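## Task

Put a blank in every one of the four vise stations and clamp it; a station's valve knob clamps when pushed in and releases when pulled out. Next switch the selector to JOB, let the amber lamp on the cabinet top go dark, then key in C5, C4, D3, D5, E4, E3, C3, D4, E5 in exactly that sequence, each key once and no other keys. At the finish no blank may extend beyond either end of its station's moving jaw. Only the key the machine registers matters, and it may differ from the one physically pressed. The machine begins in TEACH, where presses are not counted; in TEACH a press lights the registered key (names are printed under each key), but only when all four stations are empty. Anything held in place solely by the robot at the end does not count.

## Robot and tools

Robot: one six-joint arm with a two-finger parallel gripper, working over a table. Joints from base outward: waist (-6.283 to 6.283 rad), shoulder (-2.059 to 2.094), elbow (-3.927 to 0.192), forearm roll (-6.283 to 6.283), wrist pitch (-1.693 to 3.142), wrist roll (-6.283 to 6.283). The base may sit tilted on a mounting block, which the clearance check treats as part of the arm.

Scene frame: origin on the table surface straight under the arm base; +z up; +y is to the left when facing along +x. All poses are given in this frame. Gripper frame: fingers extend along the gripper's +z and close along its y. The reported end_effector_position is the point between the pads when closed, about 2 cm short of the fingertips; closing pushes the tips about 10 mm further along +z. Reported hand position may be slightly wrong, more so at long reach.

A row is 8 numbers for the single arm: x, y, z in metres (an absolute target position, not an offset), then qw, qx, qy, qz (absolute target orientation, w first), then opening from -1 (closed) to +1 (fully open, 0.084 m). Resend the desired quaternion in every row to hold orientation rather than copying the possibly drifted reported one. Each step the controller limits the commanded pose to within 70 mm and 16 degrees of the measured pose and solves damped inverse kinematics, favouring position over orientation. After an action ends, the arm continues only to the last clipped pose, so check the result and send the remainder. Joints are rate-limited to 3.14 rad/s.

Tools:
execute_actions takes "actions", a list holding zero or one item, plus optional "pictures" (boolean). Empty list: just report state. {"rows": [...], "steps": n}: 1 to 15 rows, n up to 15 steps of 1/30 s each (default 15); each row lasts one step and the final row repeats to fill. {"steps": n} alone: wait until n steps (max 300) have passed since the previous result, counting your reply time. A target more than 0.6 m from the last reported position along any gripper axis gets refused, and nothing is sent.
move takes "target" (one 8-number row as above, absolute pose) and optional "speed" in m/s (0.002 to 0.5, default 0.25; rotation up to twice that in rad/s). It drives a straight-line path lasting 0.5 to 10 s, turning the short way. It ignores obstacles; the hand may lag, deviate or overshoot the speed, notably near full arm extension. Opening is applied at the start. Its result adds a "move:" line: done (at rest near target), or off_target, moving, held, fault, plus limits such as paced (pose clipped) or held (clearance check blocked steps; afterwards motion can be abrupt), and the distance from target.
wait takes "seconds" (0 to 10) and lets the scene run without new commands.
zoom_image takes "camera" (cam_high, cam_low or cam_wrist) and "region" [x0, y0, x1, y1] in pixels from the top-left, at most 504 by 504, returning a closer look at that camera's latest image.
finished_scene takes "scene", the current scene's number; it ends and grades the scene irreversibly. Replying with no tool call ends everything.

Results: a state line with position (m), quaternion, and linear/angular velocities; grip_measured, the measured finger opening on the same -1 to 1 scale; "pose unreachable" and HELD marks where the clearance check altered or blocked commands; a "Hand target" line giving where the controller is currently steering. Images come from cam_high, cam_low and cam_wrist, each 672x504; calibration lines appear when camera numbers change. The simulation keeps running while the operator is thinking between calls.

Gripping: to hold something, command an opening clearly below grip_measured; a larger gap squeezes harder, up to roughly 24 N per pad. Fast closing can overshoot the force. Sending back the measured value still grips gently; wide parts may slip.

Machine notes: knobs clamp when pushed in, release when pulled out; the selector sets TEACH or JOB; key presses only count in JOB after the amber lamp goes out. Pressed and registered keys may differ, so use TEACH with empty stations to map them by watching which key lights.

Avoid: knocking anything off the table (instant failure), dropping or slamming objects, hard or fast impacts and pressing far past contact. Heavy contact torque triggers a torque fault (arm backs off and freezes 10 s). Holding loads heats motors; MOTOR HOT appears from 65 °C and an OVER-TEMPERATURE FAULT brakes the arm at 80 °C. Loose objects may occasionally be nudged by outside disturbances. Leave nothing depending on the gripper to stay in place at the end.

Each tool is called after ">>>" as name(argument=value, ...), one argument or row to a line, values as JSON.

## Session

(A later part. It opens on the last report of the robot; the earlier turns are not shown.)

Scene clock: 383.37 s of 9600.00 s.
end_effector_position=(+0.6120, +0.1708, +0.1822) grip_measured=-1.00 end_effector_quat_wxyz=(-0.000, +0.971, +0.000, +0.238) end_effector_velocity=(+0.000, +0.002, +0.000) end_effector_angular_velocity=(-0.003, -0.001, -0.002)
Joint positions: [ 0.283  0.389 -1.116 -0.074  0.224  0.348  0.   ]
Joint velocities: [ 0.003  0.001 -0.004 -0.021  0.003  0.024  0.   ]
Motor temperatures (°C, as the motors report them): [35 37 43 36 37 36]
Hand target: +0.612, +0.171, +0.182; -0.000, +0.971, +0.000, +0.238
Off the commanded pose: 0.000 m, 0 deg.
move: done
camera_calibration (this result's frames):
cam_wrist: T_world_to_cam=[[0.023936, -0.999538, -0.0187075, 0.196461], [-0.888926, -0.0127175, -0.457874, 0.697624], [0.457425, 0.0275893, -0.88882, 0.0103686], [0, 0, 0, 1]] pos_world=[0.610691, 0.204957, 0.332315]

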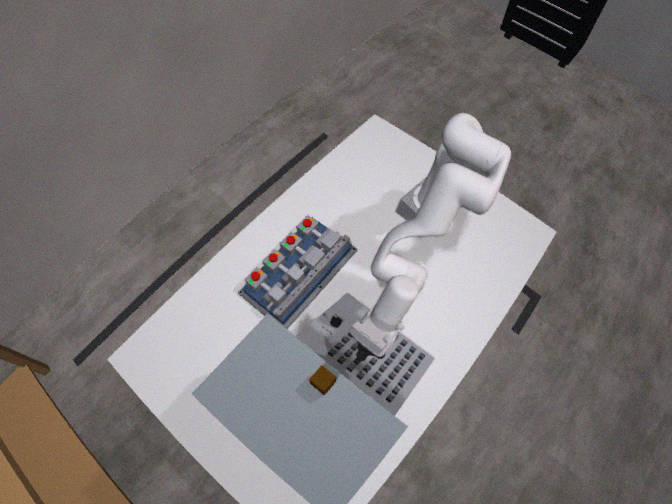

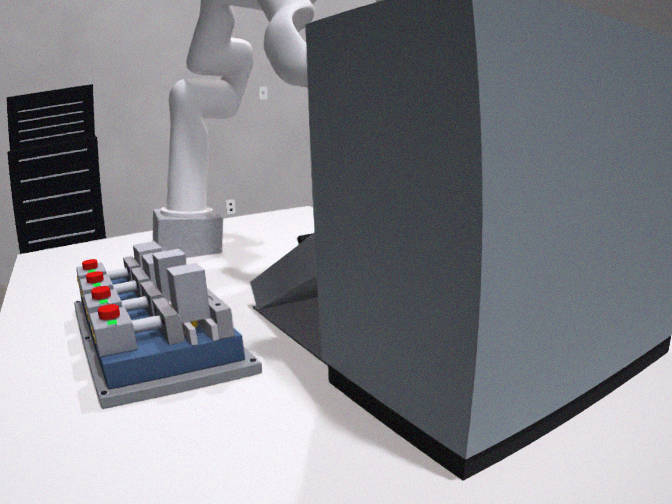

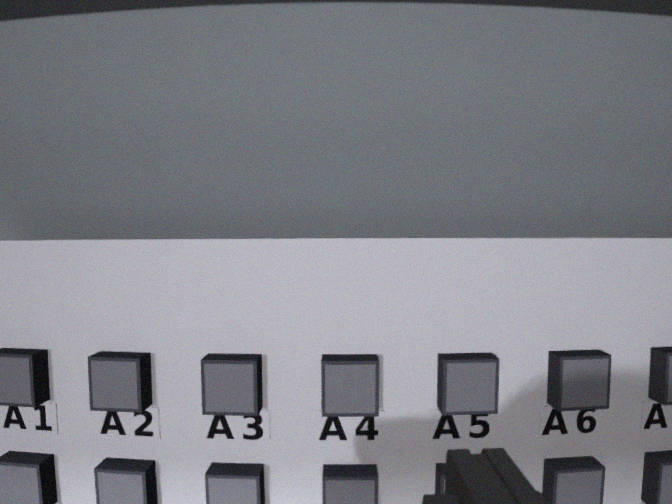

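Aligned. Continue with the rest.

>>> move(
  target=[0.6214,0.1712,0.1638,0,0.971,0,0.238,-1],
  speed=0.03,
)

>>> move(
  target=[0.6119,0.1712,0.1823,0,0.971,0,0.238,-1],
  speed=0.08,
)

>>> move(
  target=[0.5811,0.205,0.1663,0,0.971,0,0.238,-1],
  speed=0.08,
)

>>> move(
  target=[0.5906,0.205,0.1478,0,0.971,0,0.238,-1],
  speed=0.03,
)

>>> move(
  target=[0.5811,0.205,0.1663,0,0.971,0,0.238,-1],
  speed=0.08,
)

>>> move(
  target=[0.5811,0.1375,0.1663,0,0.971,0,0.238,-1],
  speed=0.08,
)

>>> move(
  target=[0.5906,0.1375,0.1478,0,0.971,0,0.238,-1],
  speed=0.03,
)

>>> move(
  target=[0.5811,0.1375,0.1663,0,0.971,0,0.238,-1],
  speed=0.08,
)

>>> move(
  target=[0.5503,0.1712,0.1503,0,0.971,0,0.238,-1],
  speed=0.08,
)

>>> move(
  target=[0.5598,0.1712,0.1318,0,0.971,0,0.238,-1],
  speed=0.03,
)

>>> move(
  target=[0.5503,0.1712,0.1503,0,0.971,0,0.238,-1],
  speed=0.08,
)

>>> move(
  target=[0.5503,0.205,0.1503,0,0.971,0,0.238,-1],
  speed=0.08,
)

>>> move(
  target=[0.5598,0.205,0.1318,0,0.971,0,0.238,-1],
  speed=0.03,
)

>>> move(
  target=[0.5503,0.205,0.1503,0,0.971,0,0.238,-1],
  speed=0.08,
)

Scene clock: 387.97 s of 9600.00 s.
end_effector_position=(+0.6215, +0.1713, +0.1650) grip_measured=-1.00 end_effector_quat_wxyz=(-0.000, +0.971, +0.000, +0.239) end_effector_velocity=(+0.001, +0.000, -0.000) end_effector_angular_velocity=(+0.000, -0.001, -0.000)
Joint positions: [ 0.281  0.451 -1.154 -0.084  0.198  0.357  0.   ]
Joint velocities: [-0.     0.004 -0.005 -0.001 -0.     0.001  0.   ]
Motor temperatures (°C, as the motors report them): [35 37 43 36 37 36]
Hand target: +0.621, +0.171, +0.164; +0.000, +0.971, -0.000, +0.238
Off the commanded pose: 0.001 m, 0 deg.
After step 90, 0.60 s passed at rest.
move: done
camera_calibration (this result's frames):
cam_wrist: T_world_to_cam=[[0.0239735, -0.999539, -0.0186222, 0.196377], [-0.888203, -0.0127465, -0.459275, 0.697956], [0.458825, 0.0275507, -0.888099, -0.0103008], [0, 0, 0, 1]] pos_world=[0.619945, 0.205467, 0.315062]

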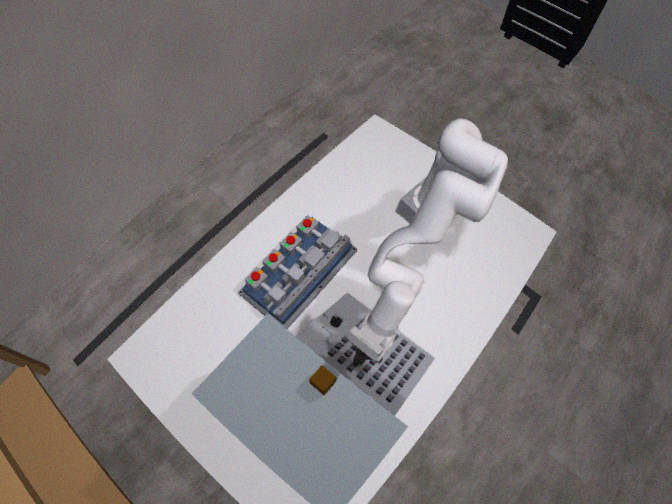

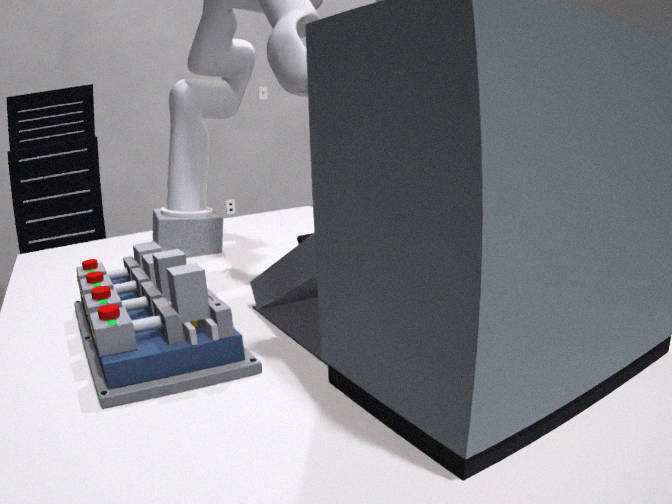

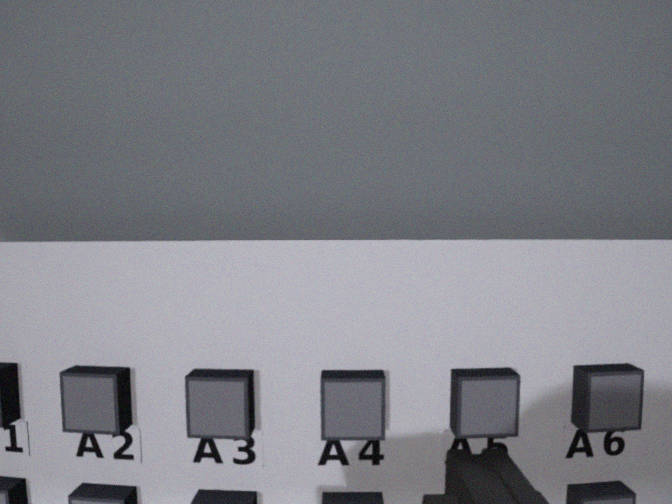

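Scene clock: 388.77 s of 9600.00 s.
end_effector_position=(+0.6119, +0.1712, +0.1818) grip_measured=-1.00 end_effector_quat_wxyz=(+0.000, +0.971, -0.000, +0.238) end_effector_velocity=(-0.001, -0.000, +0.001) end_effector_angular_velocity=(-0.000, +0.001, +0.000)
Joint positions: [ 0.283  0.39  -1.117 -0.078  0.224  0.352  0.   ]
Joint velocities: [ 0.    -0.007  0.005  0.001  0.003 -0.001  0.   ]
Motor temperatures (°C, as the motors report them): [35 37 43 36 37 36]
Hand target: +0.612, +0.171, +0.182; -0.000, +0.971, +0.000, +0.238
Off the commanded pose: 0.000 m, 0 deg.
move: done
camera_calibration (this result's frames):
cam_wrist: T_world_to_cam=[[0.0237223, -0.999552, -0.0182349, 0.19684], [-0.889009, -0.0127487, -0.457712, 0.697428], [0.457274, 0.0270689, -0.888914, 0.010202], [0, 0, 0, 1]] pos_world=[0.610685, 0.205367, 0.331879]

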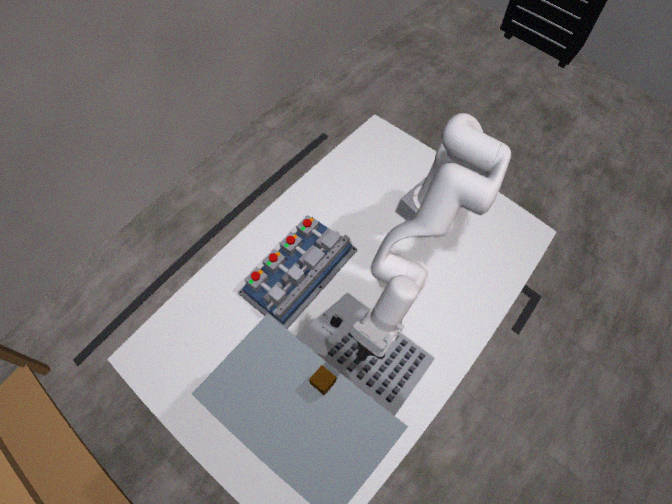

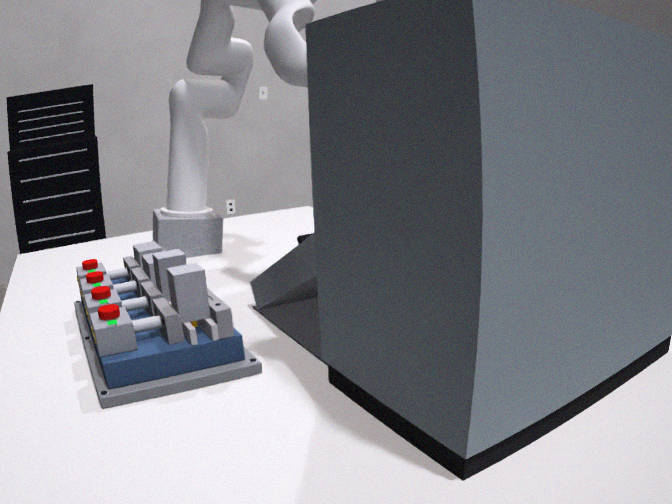

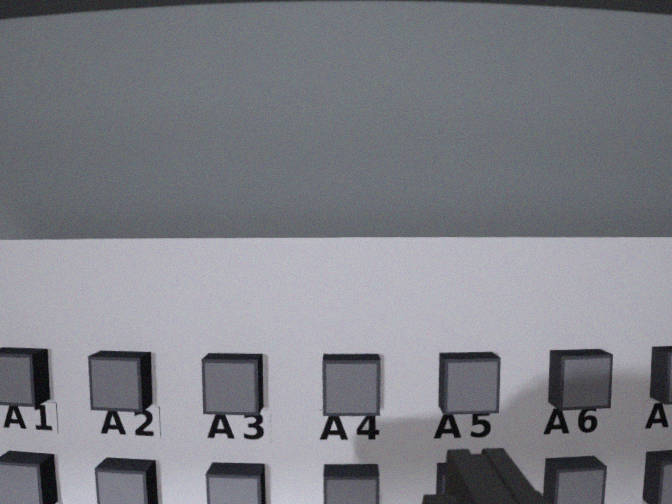

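Scene clock: 389.80 s of 9600.00 s.
end_effector_position=(+0.5814, +0.2048, +0.1665) grip_measured=-1.00 end_effector_quat_wxyz=(-0.000, +0.971, +0.000, +0.238) end_effector_velocity=(-0.002, +0.001, -0.001) end_effector_angular_velocity=(-0.006, -0.002, -0.004)
Joint positions: [ 0.341  0.362 -1.039 -0.251  0.18   0.574  0.   ]
Joint velocities: [ 0.001 -0.001  0.004 -0.044 -0.     0.045  0.   ]
Motor temperatures (°C, as the motors report them): [35 37 43 36 37 36]
Hand target: +0.581, +0.205, +0.166; -0.000, +0.971, +0.000, +0.238
Off the commanded pose: 0.000 m, 0 deg.
move: done
camera_calibration (this result's frames):
cam_wrist: T_world_to_cam=[[0.0241535, -0.999527, -0.0190387, 0.230782], [-0.888993, -0.0127635, -0.457744, 0.66372], [0.457284, 0.0279814, -0.88888, 0.0094624], [0, 0, 0, 1]] pos_world=[0.580141, 0.238879, 0.316618]

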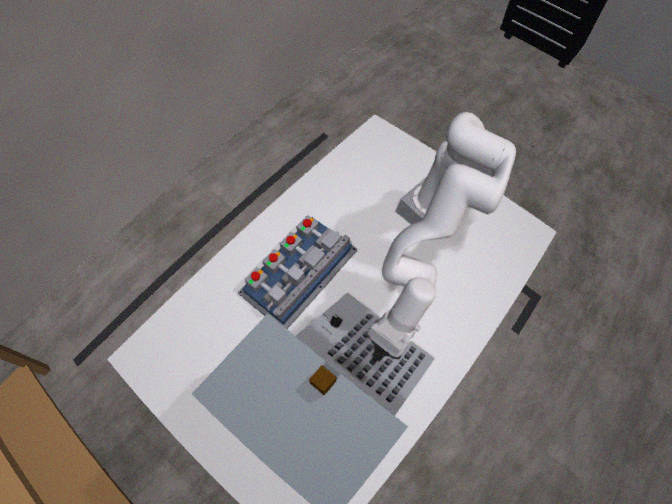

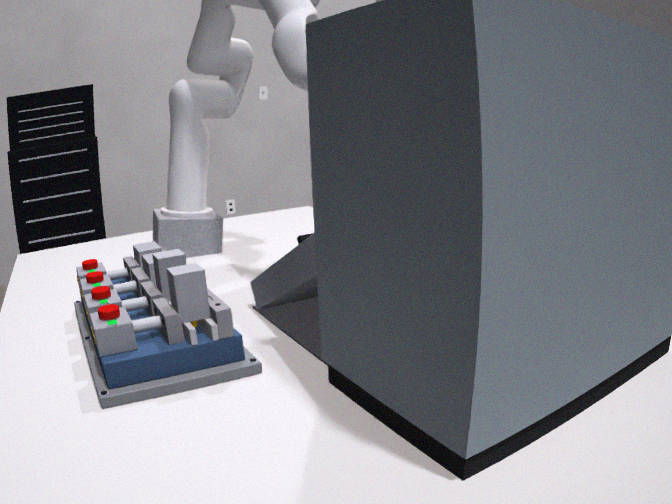

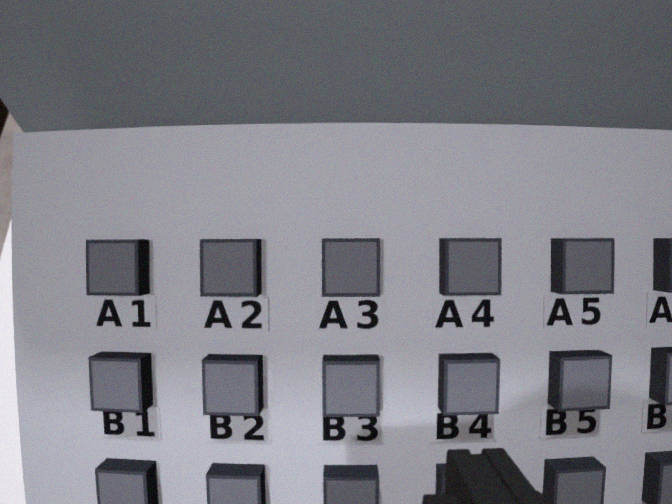

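Scene clock: 390.80 s of 9600.00 s.
end_effector_position=(+0.5906, +0.2052, +0.1490) grip_measured=-1.00 end_effector_quat_wxyz=(-0.000, +0.971, +0.000, +0.239) end_effector_velocity=(+0.001, +0.000, -0.001) end_effector_angular_velocity=(-0.001, -0.001, -0.000)
Joint positions: [ 0.336  0.426 -1.078 -0.283  0.153  0.602  0.   ]
Joint velocities: [-0.001  0.004 -0.005 -0.007 -0.     0.007  0.   ]
Motor temperatures (°C, as the motors report them): [35 37 43 36 37 36]
Hand target: +0.591, +0.205, +0.148; -0.000, +0.971, -0.000, +0.238
Off the commanded pose: 0.001 m, 0 deg.
move: done
camera_calibration (this result's frames):
cam_wrist: T_world_to_cam=[[0.0240696, -0.999535, -0.0187343, 0.230604], [-0.888216, -0.0127813, -0.459248, 0.66369], [0.458795, 0.027694, -0.88811, -0.0112458], [0, 0, 0, 1]] pos_world=[0.589109, 0.239291, 0.299131]

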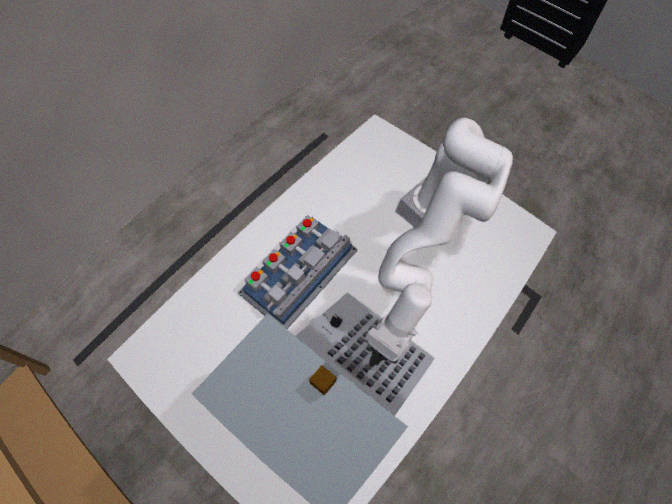

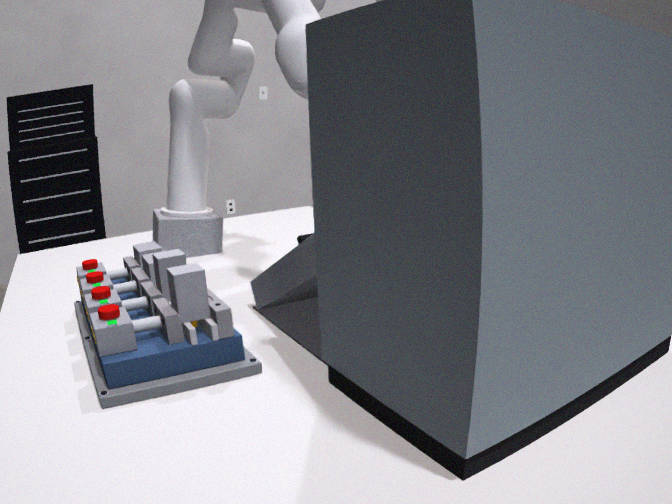

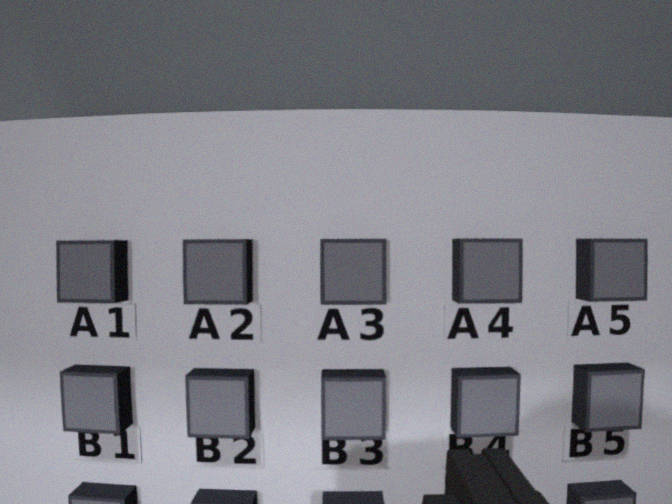

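Scene clock: 391.60 s of 9600.00 s.
end_effector_position=(+0.5812, +0.2050, +0.1658) grip_measured=-1.00 end_effector_quat_wxyz=(+0.000, +0.971, -0.000, +0.238) end_effector_velocity=(-0.002, -0.000, +0.001) end_effector_angular_velocity=(-0.001, +0.003, -0.000)
Joint positions: [ 0.341  0.363 -1.039 -0.258  0.179  0.581  0.   ]
Joint velocities: [ 0.001 -0.007  0.005  0.005  0.005 -0.005  0.   ]
Motor temperatures (°C, as the motors report them): [35 37 43 36 37 36]
Hand target: +0.581, +0.205, +0.166; +0.000, +0.971, +0.000, +0.238
Off the commanded pose: 0.000 m, 0 deg.
move: done
camera_calibration (this result's frames):
cam_wrist: T_world_to_cam=[[0.0236917, -0.999555, -0.0181465, 0.231053], [-0.888968, -0.0127595, -0.457792, 0.663161], [0.457357, 0.0269775, -0.888874, 0.00912476], [0, 0, 0, 1]] pos_world=[0.579881, 0.239165, 0.315894]

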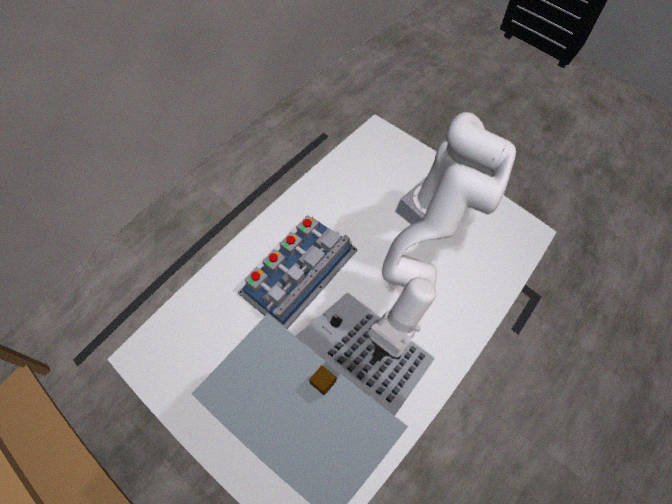

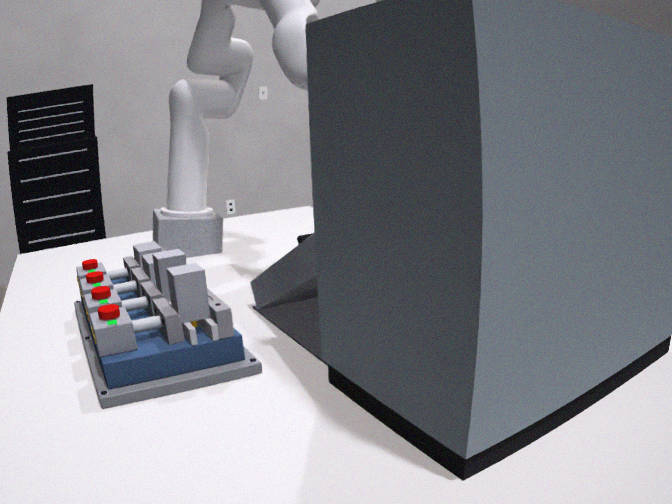

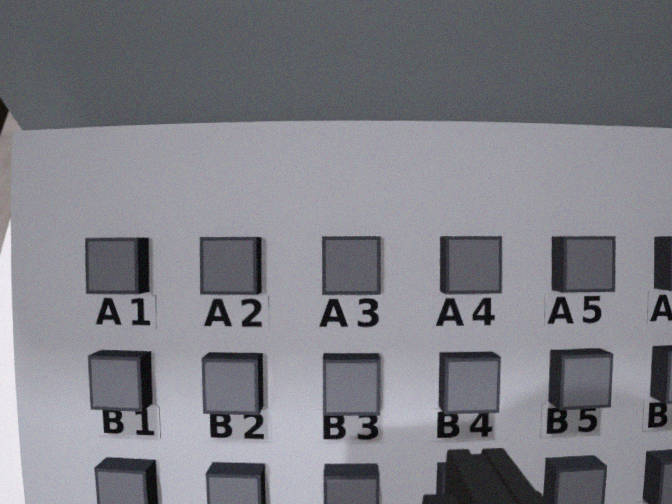

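Scene clock: 392.87 s of 9600.00 s.
end_effector_position=(+0.5809, +0.1379, +0.1664) grip_measured=-1.00 end_effector_quat_wxyz=(+0.001, +0.971, -0.000, +0.239) end_effector_velocity=(-0.000, -0.003, -0.000) end_effector_angular_velocity=(+0.009, +0.004, +0.007)
Joint positions: [ 0.246  0.33  -0.953 -0.014  0.117  0.258  0.   ]
Joint velocities: [ 0.003 -0.001  0.002  0.094  0.    -0.093  0.   ]
Motor temperatures (°C, as the motors report them): [35 37 43 36 37 36]
Hand target: +0.581, +0.137, +0.166; +0.000, +0.971, -0.000, +0.238
Off the commanded pose: 0.000 m, 0 deg.
move: done
camera_calibration (this result's frames):
cam_wrist: T_world_to_cam=[[0.0227171, -0.999603, -0.0166591, 0.164355], [-0.88836, -0.0125397, -0.458976, 0.662154], [0.458585, 0.0252259, -0.888292, 0.0109702], [0, 0, 0, 1]] pos_world=[0.579467, 0.172316, 0.316396]

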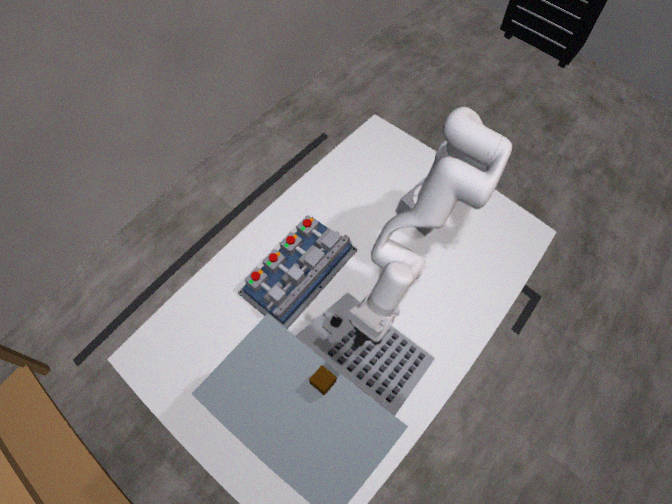

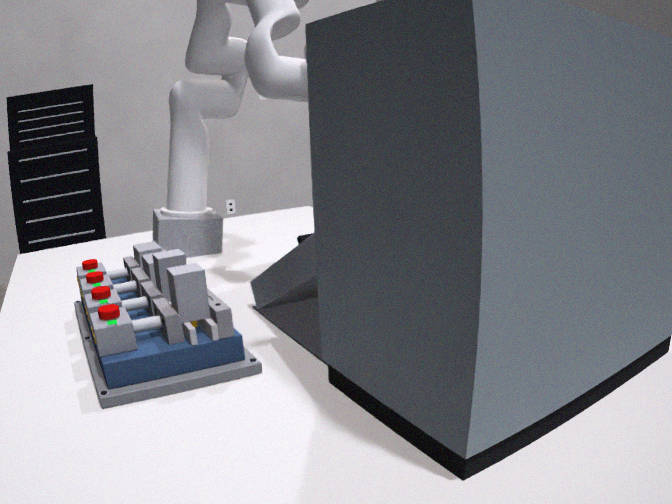

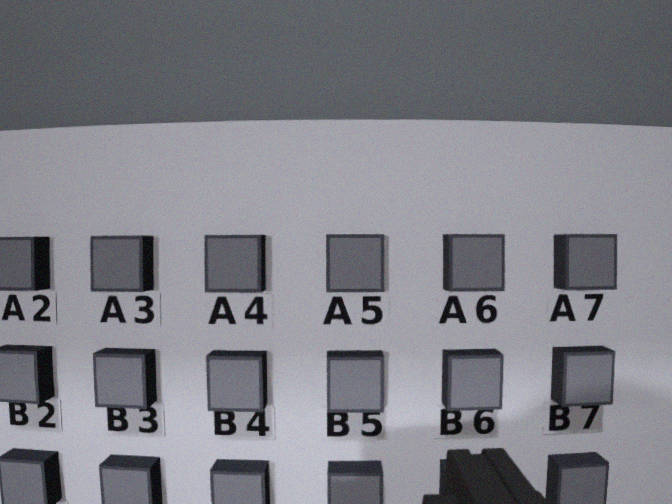

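Scene clock: 393.87 s of 9600.00 s.
end_effector_position=(+0.5905, +0.1376, +0.1486) grip_measured=-1.00 end_effector_quat_wxyz=(-0.000, +0.971, +0.000, +0.238) end_effector_velocity=(+0.002, +0.000, +0.000) end_effector_angular_velocity=(+0.001, -0.003, -0.000)
Joint positions: [ 0.247  0.398 -0.992  0.001  0.088  0.243  0.   ]
Joint velocities: [ 0.     0.005 -0.006  0.005 -0.002 -0.004  0.   ]
Motor temperatures (°C, as the motors report them): [35 37 43 36 37 36]
Hand target: +0.591, +0.137, +0.148; +0.000, +0.971, -0.000, +0.238
Off the commanded pose: 0.001 m, 0 deg.
move: done
camera_calibration (this result's frames):
cam_wrist: T_world_to_cam=[[0.0238343, -0.999548, -0.0183489, 0.163092], [-0.888449, -0.0127629, -0.458798, 0.662593], [0.458357, 0.0272372, -0.888351, -0.00933512], [0, 0, 0, 1]] pos_world=[0.589071, 0.171729, 0.298696]

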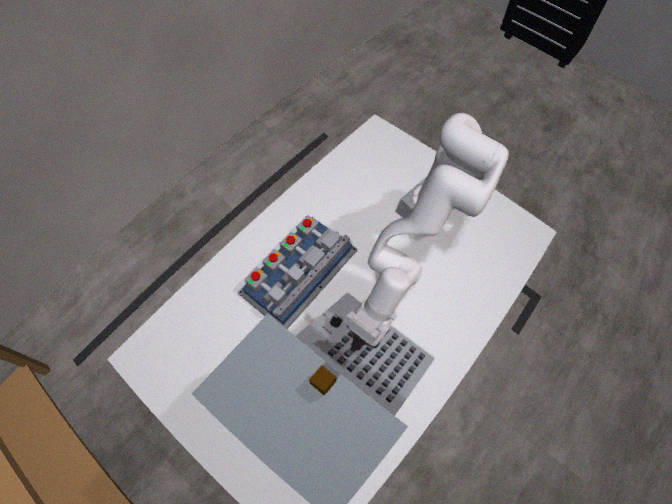

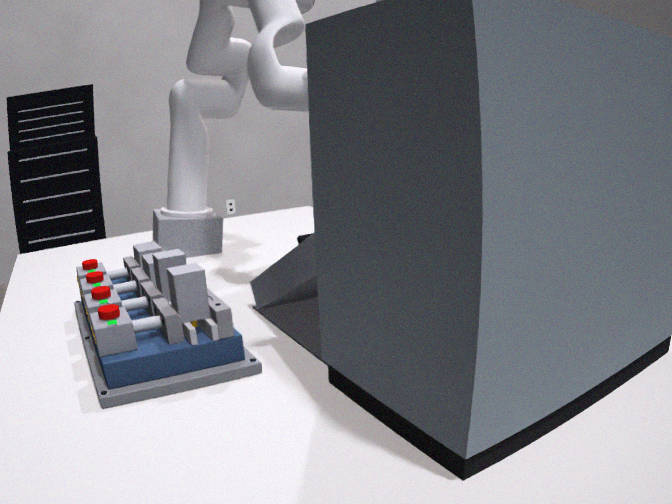

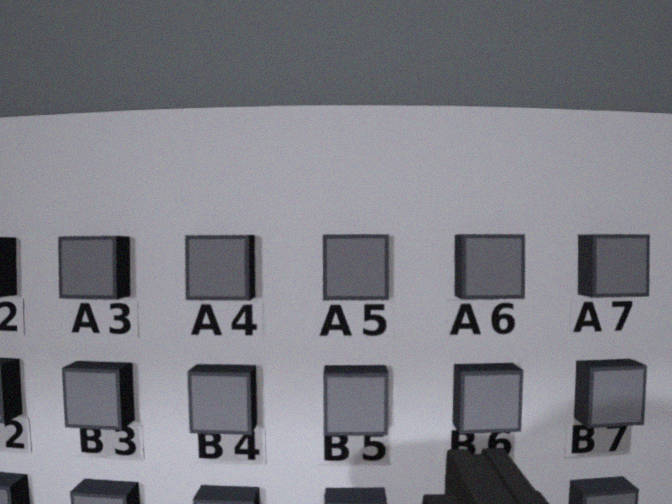

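Scene clock: 394.67 s of 9600.00 s.
end_effector_position=(+0.5812, +0.1375, +0.1659) grip_measured=-1.00 end_effector_quat_wxyz=(+0.000, +0.971, -0.000, +0.238) end_effector_velocity=(-0.001, -0.000, +0.002) end_effector_angular_velocity=(-0.000, +0.000, +0.000)
Joint positions: [ 0.247  0.332 -0.954  0.002  0.117  0.242  0.   ]
Joint velocities: [-0.    -0.007  0.005  0.     0.002 -0.     0.   ]
Motor temperatures (°C, as the motors report them): [35 37 43 36 37 36]
Hand target: +0.581, +0.138, +0.166; -0.000, +0.971, +0.000, +0.238
Off the commanded pose: 0.000 m, 0 deg.
move: done
camera_calibration (this result's frames):
cam_wrist: T_world_to_cam=[[0.0237411, -0.999551, -0.0182968, 0.16361], [-0.888973, -0.0127349, -0.457782, 0.662319], [0.457344, 0.0271336, -0.888876, 0.0109527], [0, 0, 0, 1]] pos_world=[0.57989, 0.171674, 0.315927]

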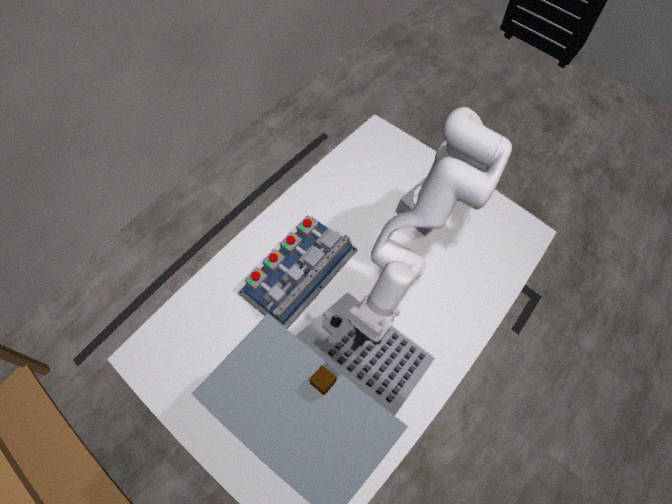

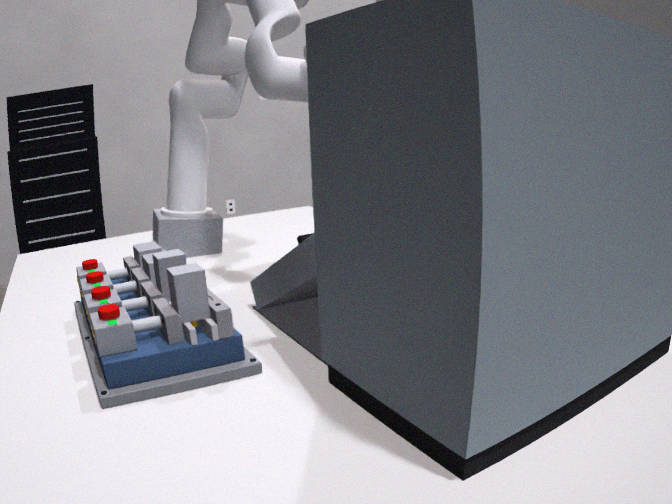

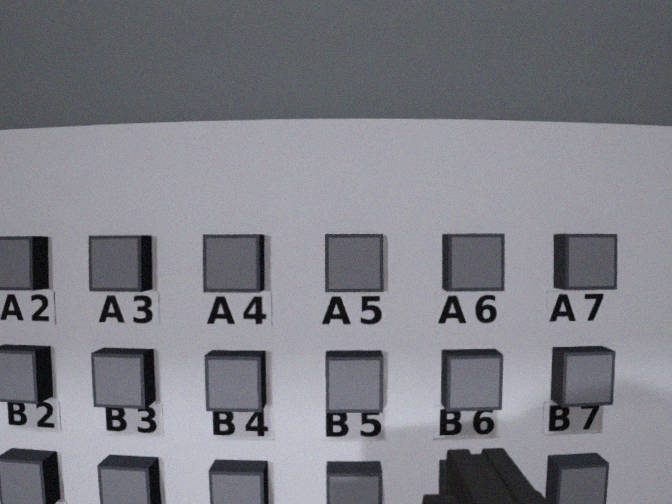

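Scene clock: 395.70 s of 9600.00 s.
end_effector_position=(+0.5506, +0.1710, +0.1506) grip_measured=-1.00 end_effector_quat_wxyz=(-0.002, +0.972, +0.001, +0.237) end_effector_velocity=(-0.002, +0.002, -0.001) end_effector_angular_velocity=(-0.017, -0.008, -0.010)
Joint positions: [ 0.292  0.308 -0.877 -0.252  0.068  0.535  0.   ]
Joint velocities: [-0.015  0.001 -0.004 -0.199  0.004  0.187  0.   ]
Motor temperatures (°C, as the motors report them): [35 37 43 36 37 36]
Hand target: +0.550, +0.171, +0.150; -0.001, +0.971, +0.000, +0.237
Off the commanded pose: 0.000 m, 0 deg.
move: done
camera_calibration (this result's frames):
cam_wrist: T_world_to_cam=[[0.0259416, -0.99942, -0.0220741, 0.196888], [-0.889833, -0.0130232, -0.4561, 0.628871], [0.455548, 0.0314743, -0.889655, 0.0107617], [0, 0, 0, 1]] pos_world=[0.54958, 0.204625, 0.300748]

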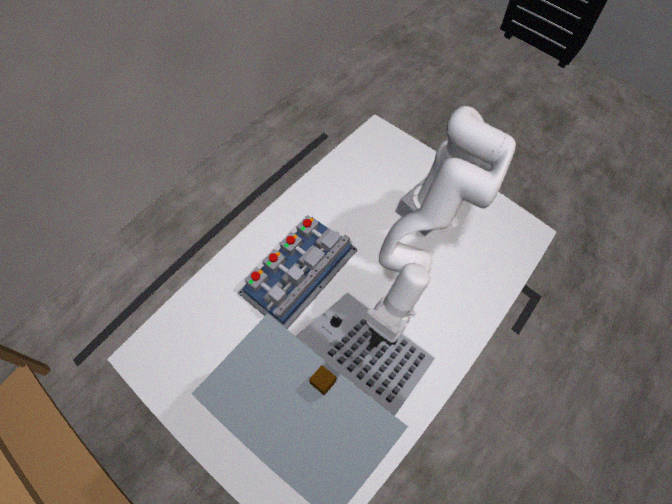

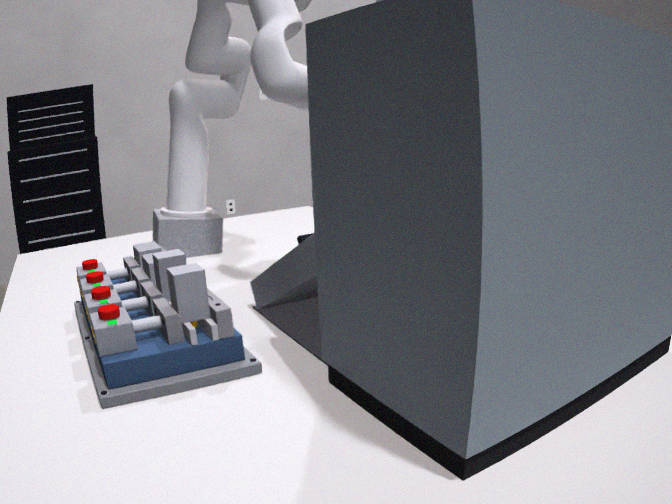

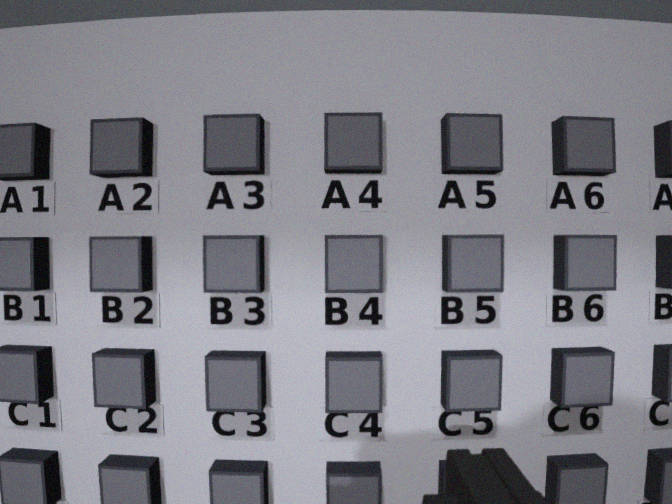

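Scene clock: 396.70 s of 9600.00 s.
end_effector_position=(+0.5595, +0.1712, +0.1326) grip_measured=-1.00 end_effector_quat_wxyz=(-0.000, +0.971, +0.000, +0.238) end_effector_velocity=(+0.000, +0.000, -0.001) end_effector_angular_velocity=(-0.004, -0.003, -0.002)
Joint positions: [ 0.278  0.378 -0.92  -0.353  0.041  0.624  0.   ]
Joint velocities: [-0.006  0.004 -0.005 -0.055 -0.     0.05   0.   ]
Motor temperatures (°C, as the motors report them): [35 37 43 36 37 36]
Hand target: +0.560, +0.171, +0.132; -0.000, +0.971, +0.000, +0.238
Off the commanded pose: 0.001 m, 0 deg.
move: done
camera_calibration (this result's frames):
cam_wrist: T_world_to_cam=[[0.024303, -0.999524, -0.0190056, 0.19699], [-0.888945, -0.0129088, -0.457833, 0.628258], [0.457369, 0.0280216, -0.888835, -0.00980612], [0, 0, 0, 1]] pos_world=[0.558184, 0.205281, 0.282665]

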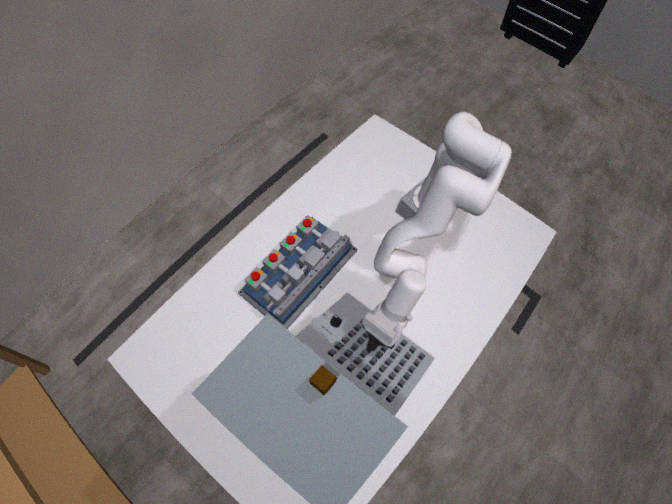

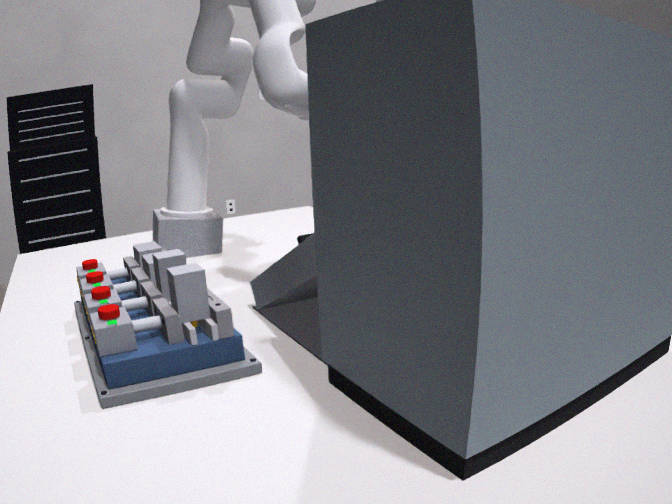

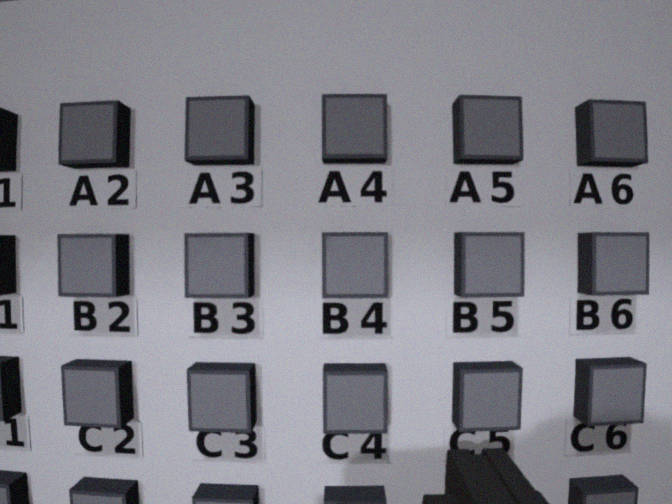

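Scene clock: 397.50 s of 9600.00 s.
end_effector_position=(+0.5504, +0.1712, +0.1499) grip_measured=-1.00 end_effector_quat_wxyz=(+0.000, +0.971, -0.000, +0.238) end_effector_velocity=(-0.002, -0.000, +0.001) end_effector_angular_velocity=(+0.000, +0.003, +0.001)
Joint positions: [ 0.288  0.31  -0.879 -0.3    0.068  0.58   0.   ]
Joint velocities: [ 0.003 -0.008  0.006  0.023  0.004 -0.021  0.   ]
Motor temperatures (°C, as the motors report them): [35 37 43 36 37 36]
Hand target: +0.550, +0.171, +0.150; +0.000, +0.971, -0.000, +0.238
Off the commanded pose: 0.000 m, 0 deg.
move: done
camera_calibration (this result's frames):
cam_wrist: T_world_to_cam=[[0.0235835, -0.99956, -0.0179763, 0.197752], [-0.888828, -0.0127329, -0.458065, 0.628024], [0.457634, 0.0267806, -0.888737, 0.0097921], [0, 0, 0, 1]] pos_world=[0.54906, 0.2054, 0.299933]

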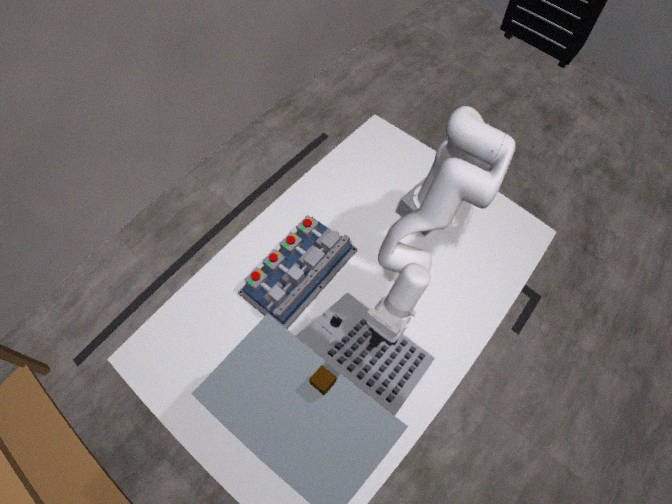

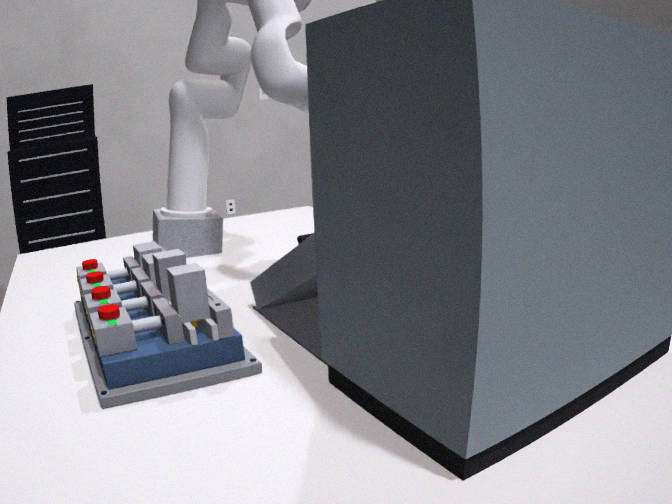

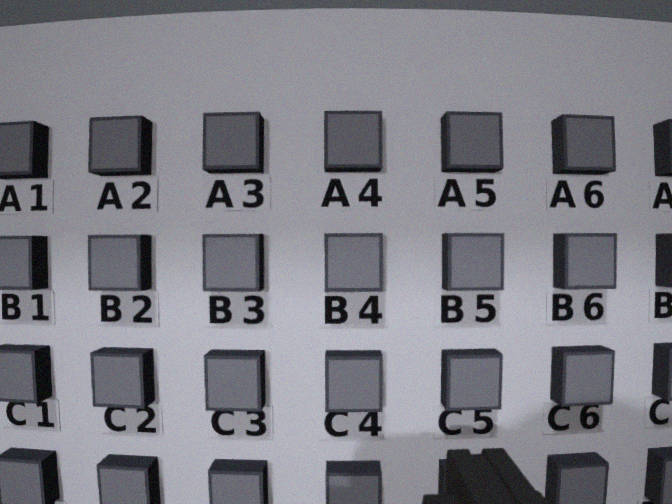

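Scene clock: 398.37 s of 9600.00 s.
end_effector_position=(+0.5504, +0.2046, +0.1502) grip_measured=-1.00 end_effector_quat_wxyz=(-0.000, +0.971, +0.000, +0.238) end_effector_velocity=(+0.000, +0.002, +0.000) end_effector_angular_velocity=(-0.004, -0.005, -0.004)
Joint positions: [ 0.341  0.326 -0.93  -0.408  0.111  0.732  0.   ]
Joint velocities: [ 0.001  0.002 -0.006 -0.051  0.004  0.053  0.   ]
Motor temperatures (°C, as the motors report them): [35 37 43 36 37 36]
Hand target: +0.550, +0.205, +0.150; -0.000, +0.971, +0.000, +0.238
Off the commanded pose: 0.000 m, 0 deg.
move: done
camera_calibration (this result's frames):
cam_wrist: T_world_to_cam=[[0.0241296, -0.999529, -0.018954, 0.231032], [-0.889255, -0.012797, -0.457233, 0.628728], [0.456775, 0.0278878, -0.889145, 0.00951318], [0, 0, 0, 1]] pos_world=[0.549179, 0.238704, 0.300313]

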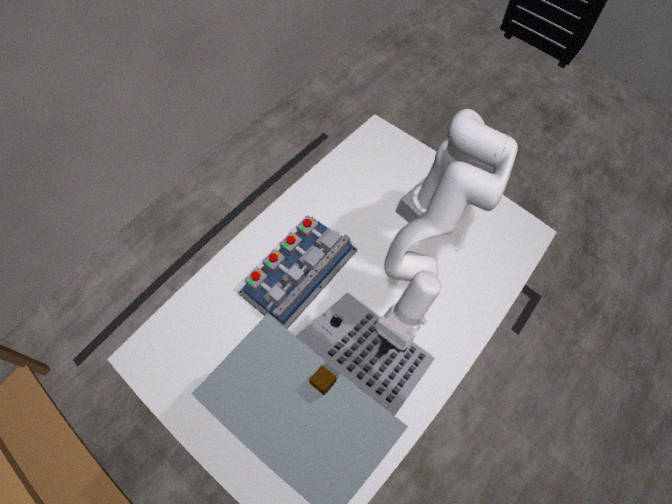

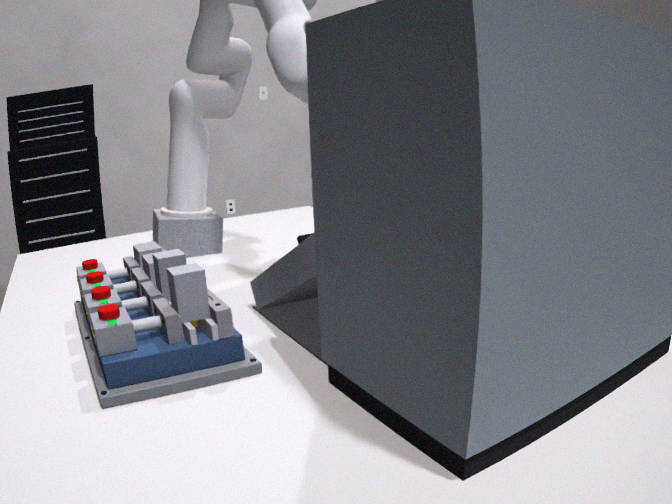

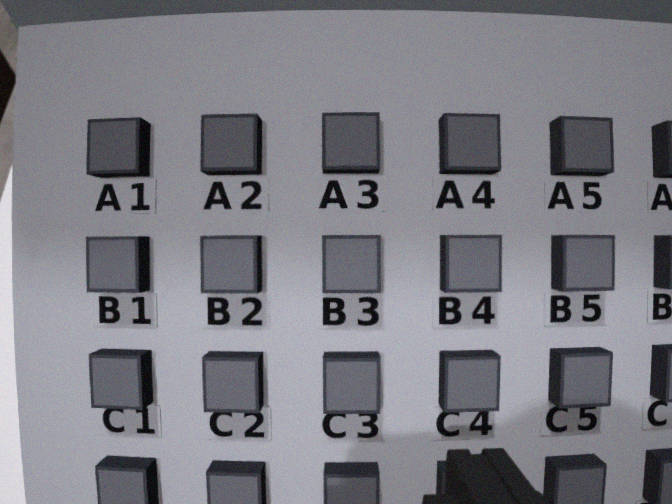

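Scene clock: 399.37 s of 9600.00 s.
end_effector_position=(+0.5595, +0.2050, +0.1327) grip_measured=-1.00 end_effector_quat_wxyz=(-0.000, +0.971, +0.000, +0.238) end_effector_velocity=(+0.001, +0.000, -0.001) end_effector_angular_velocity=(-0.002, -0.002, -0.000)
Joint positions: [ 0.33   0.394 -0.974 -0.477  0.086  0.792  0.   ]
Joint velocities: [-0.002  0.004 -0.005 -0.023 -0.     0.02   0.   ]
Motor temperatures (°C, as the motors report them): [35 37 43 36 37 36]
Hand target: +0.560, +0.205, +0.132; -0.000, +0.971, +0.000, +0.238
Off the commanded pose: 0.001 m, 0 deg.
move: done
camera_calibration (this result's frames):
cam_wrist: T_world_to_cam=[[0.0240568, -0.999541, -0.0184313, 0.230839], [-0.888715, -0.0129389, -0.458278, 0.628678], [0.457829, 0.0274049, -0.888618, -0.0107649], [0, 0, 0, 1]] pos_world=[0.55809, 0.239162, 0.282798]

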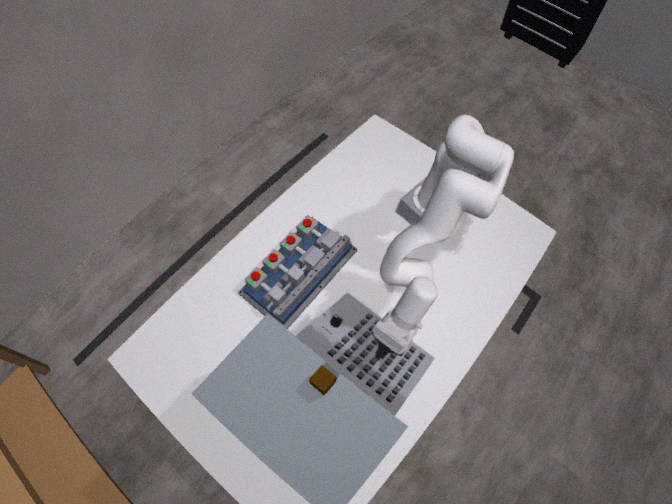

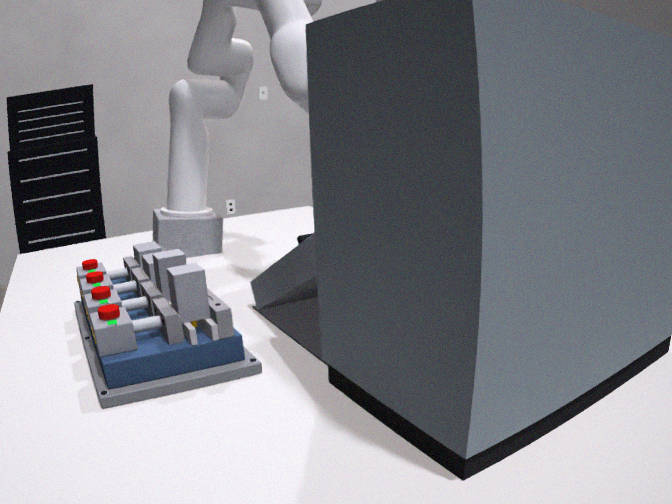

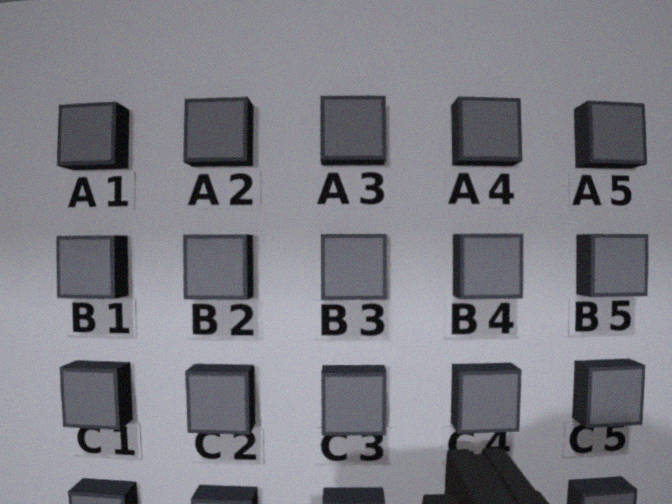

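Scene clock: 400.17 s of 9600.00 s.
end_effector_position=(+0.5504, +0.2050, +0.1499) grip_measured=-1.00 end_effector_quat_wxyz=(+0.000, +0.971, -0.000, +0.238) end_effector_velocity=(-0.002, -0.000, +0.002) end_effector_angular_velocity=(-0.000, +0.003, +0.000)
Joint positions: [ 0.34   0.327 -0.931 -0.42   0.111  0.744  0.   ]
Joint velocities: [ 0.002 -0.008  0.006  0.018  0.005 -0.016  0.   ]
Motor temperatures (°C, as the motors report them): [35 37 43 36 37 36]
Hand target: +0.550, +0.205, +0.150; +0.000, +0.971, -0.000, +0.238
Off the commanded pose: 0.000 m, 0 deg.
move: done
camera_calibration (this result's frames):
cam_wrist: T_world_to_cam=[[0.0236289, -0.999558, -0.0180347, 0.231508], [-0.888835, -0.0127471, -0.45805, 0.628459], [0.457618, 0.0268531, -0.888743, 0.00887437], [0, 0, 0, 1]] pos_world=[0.549064, 0.239179, 0.299928]

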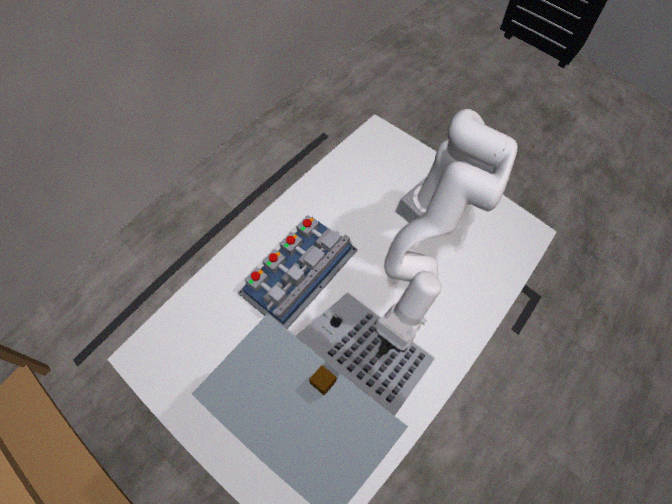

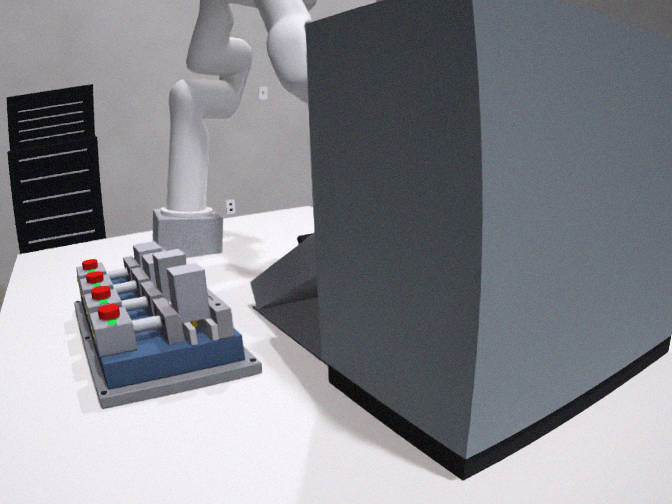

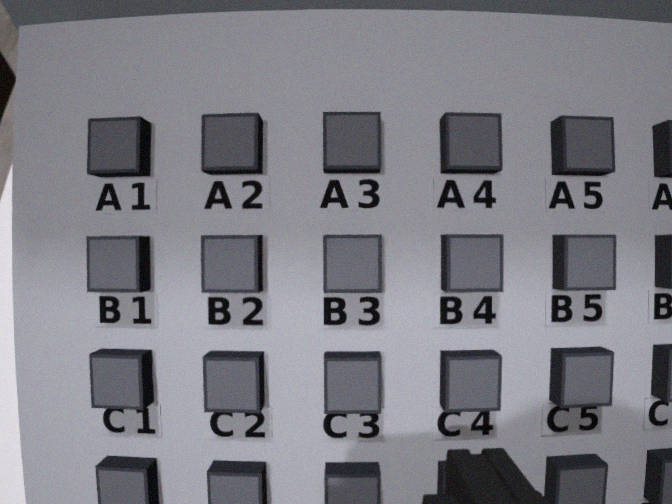

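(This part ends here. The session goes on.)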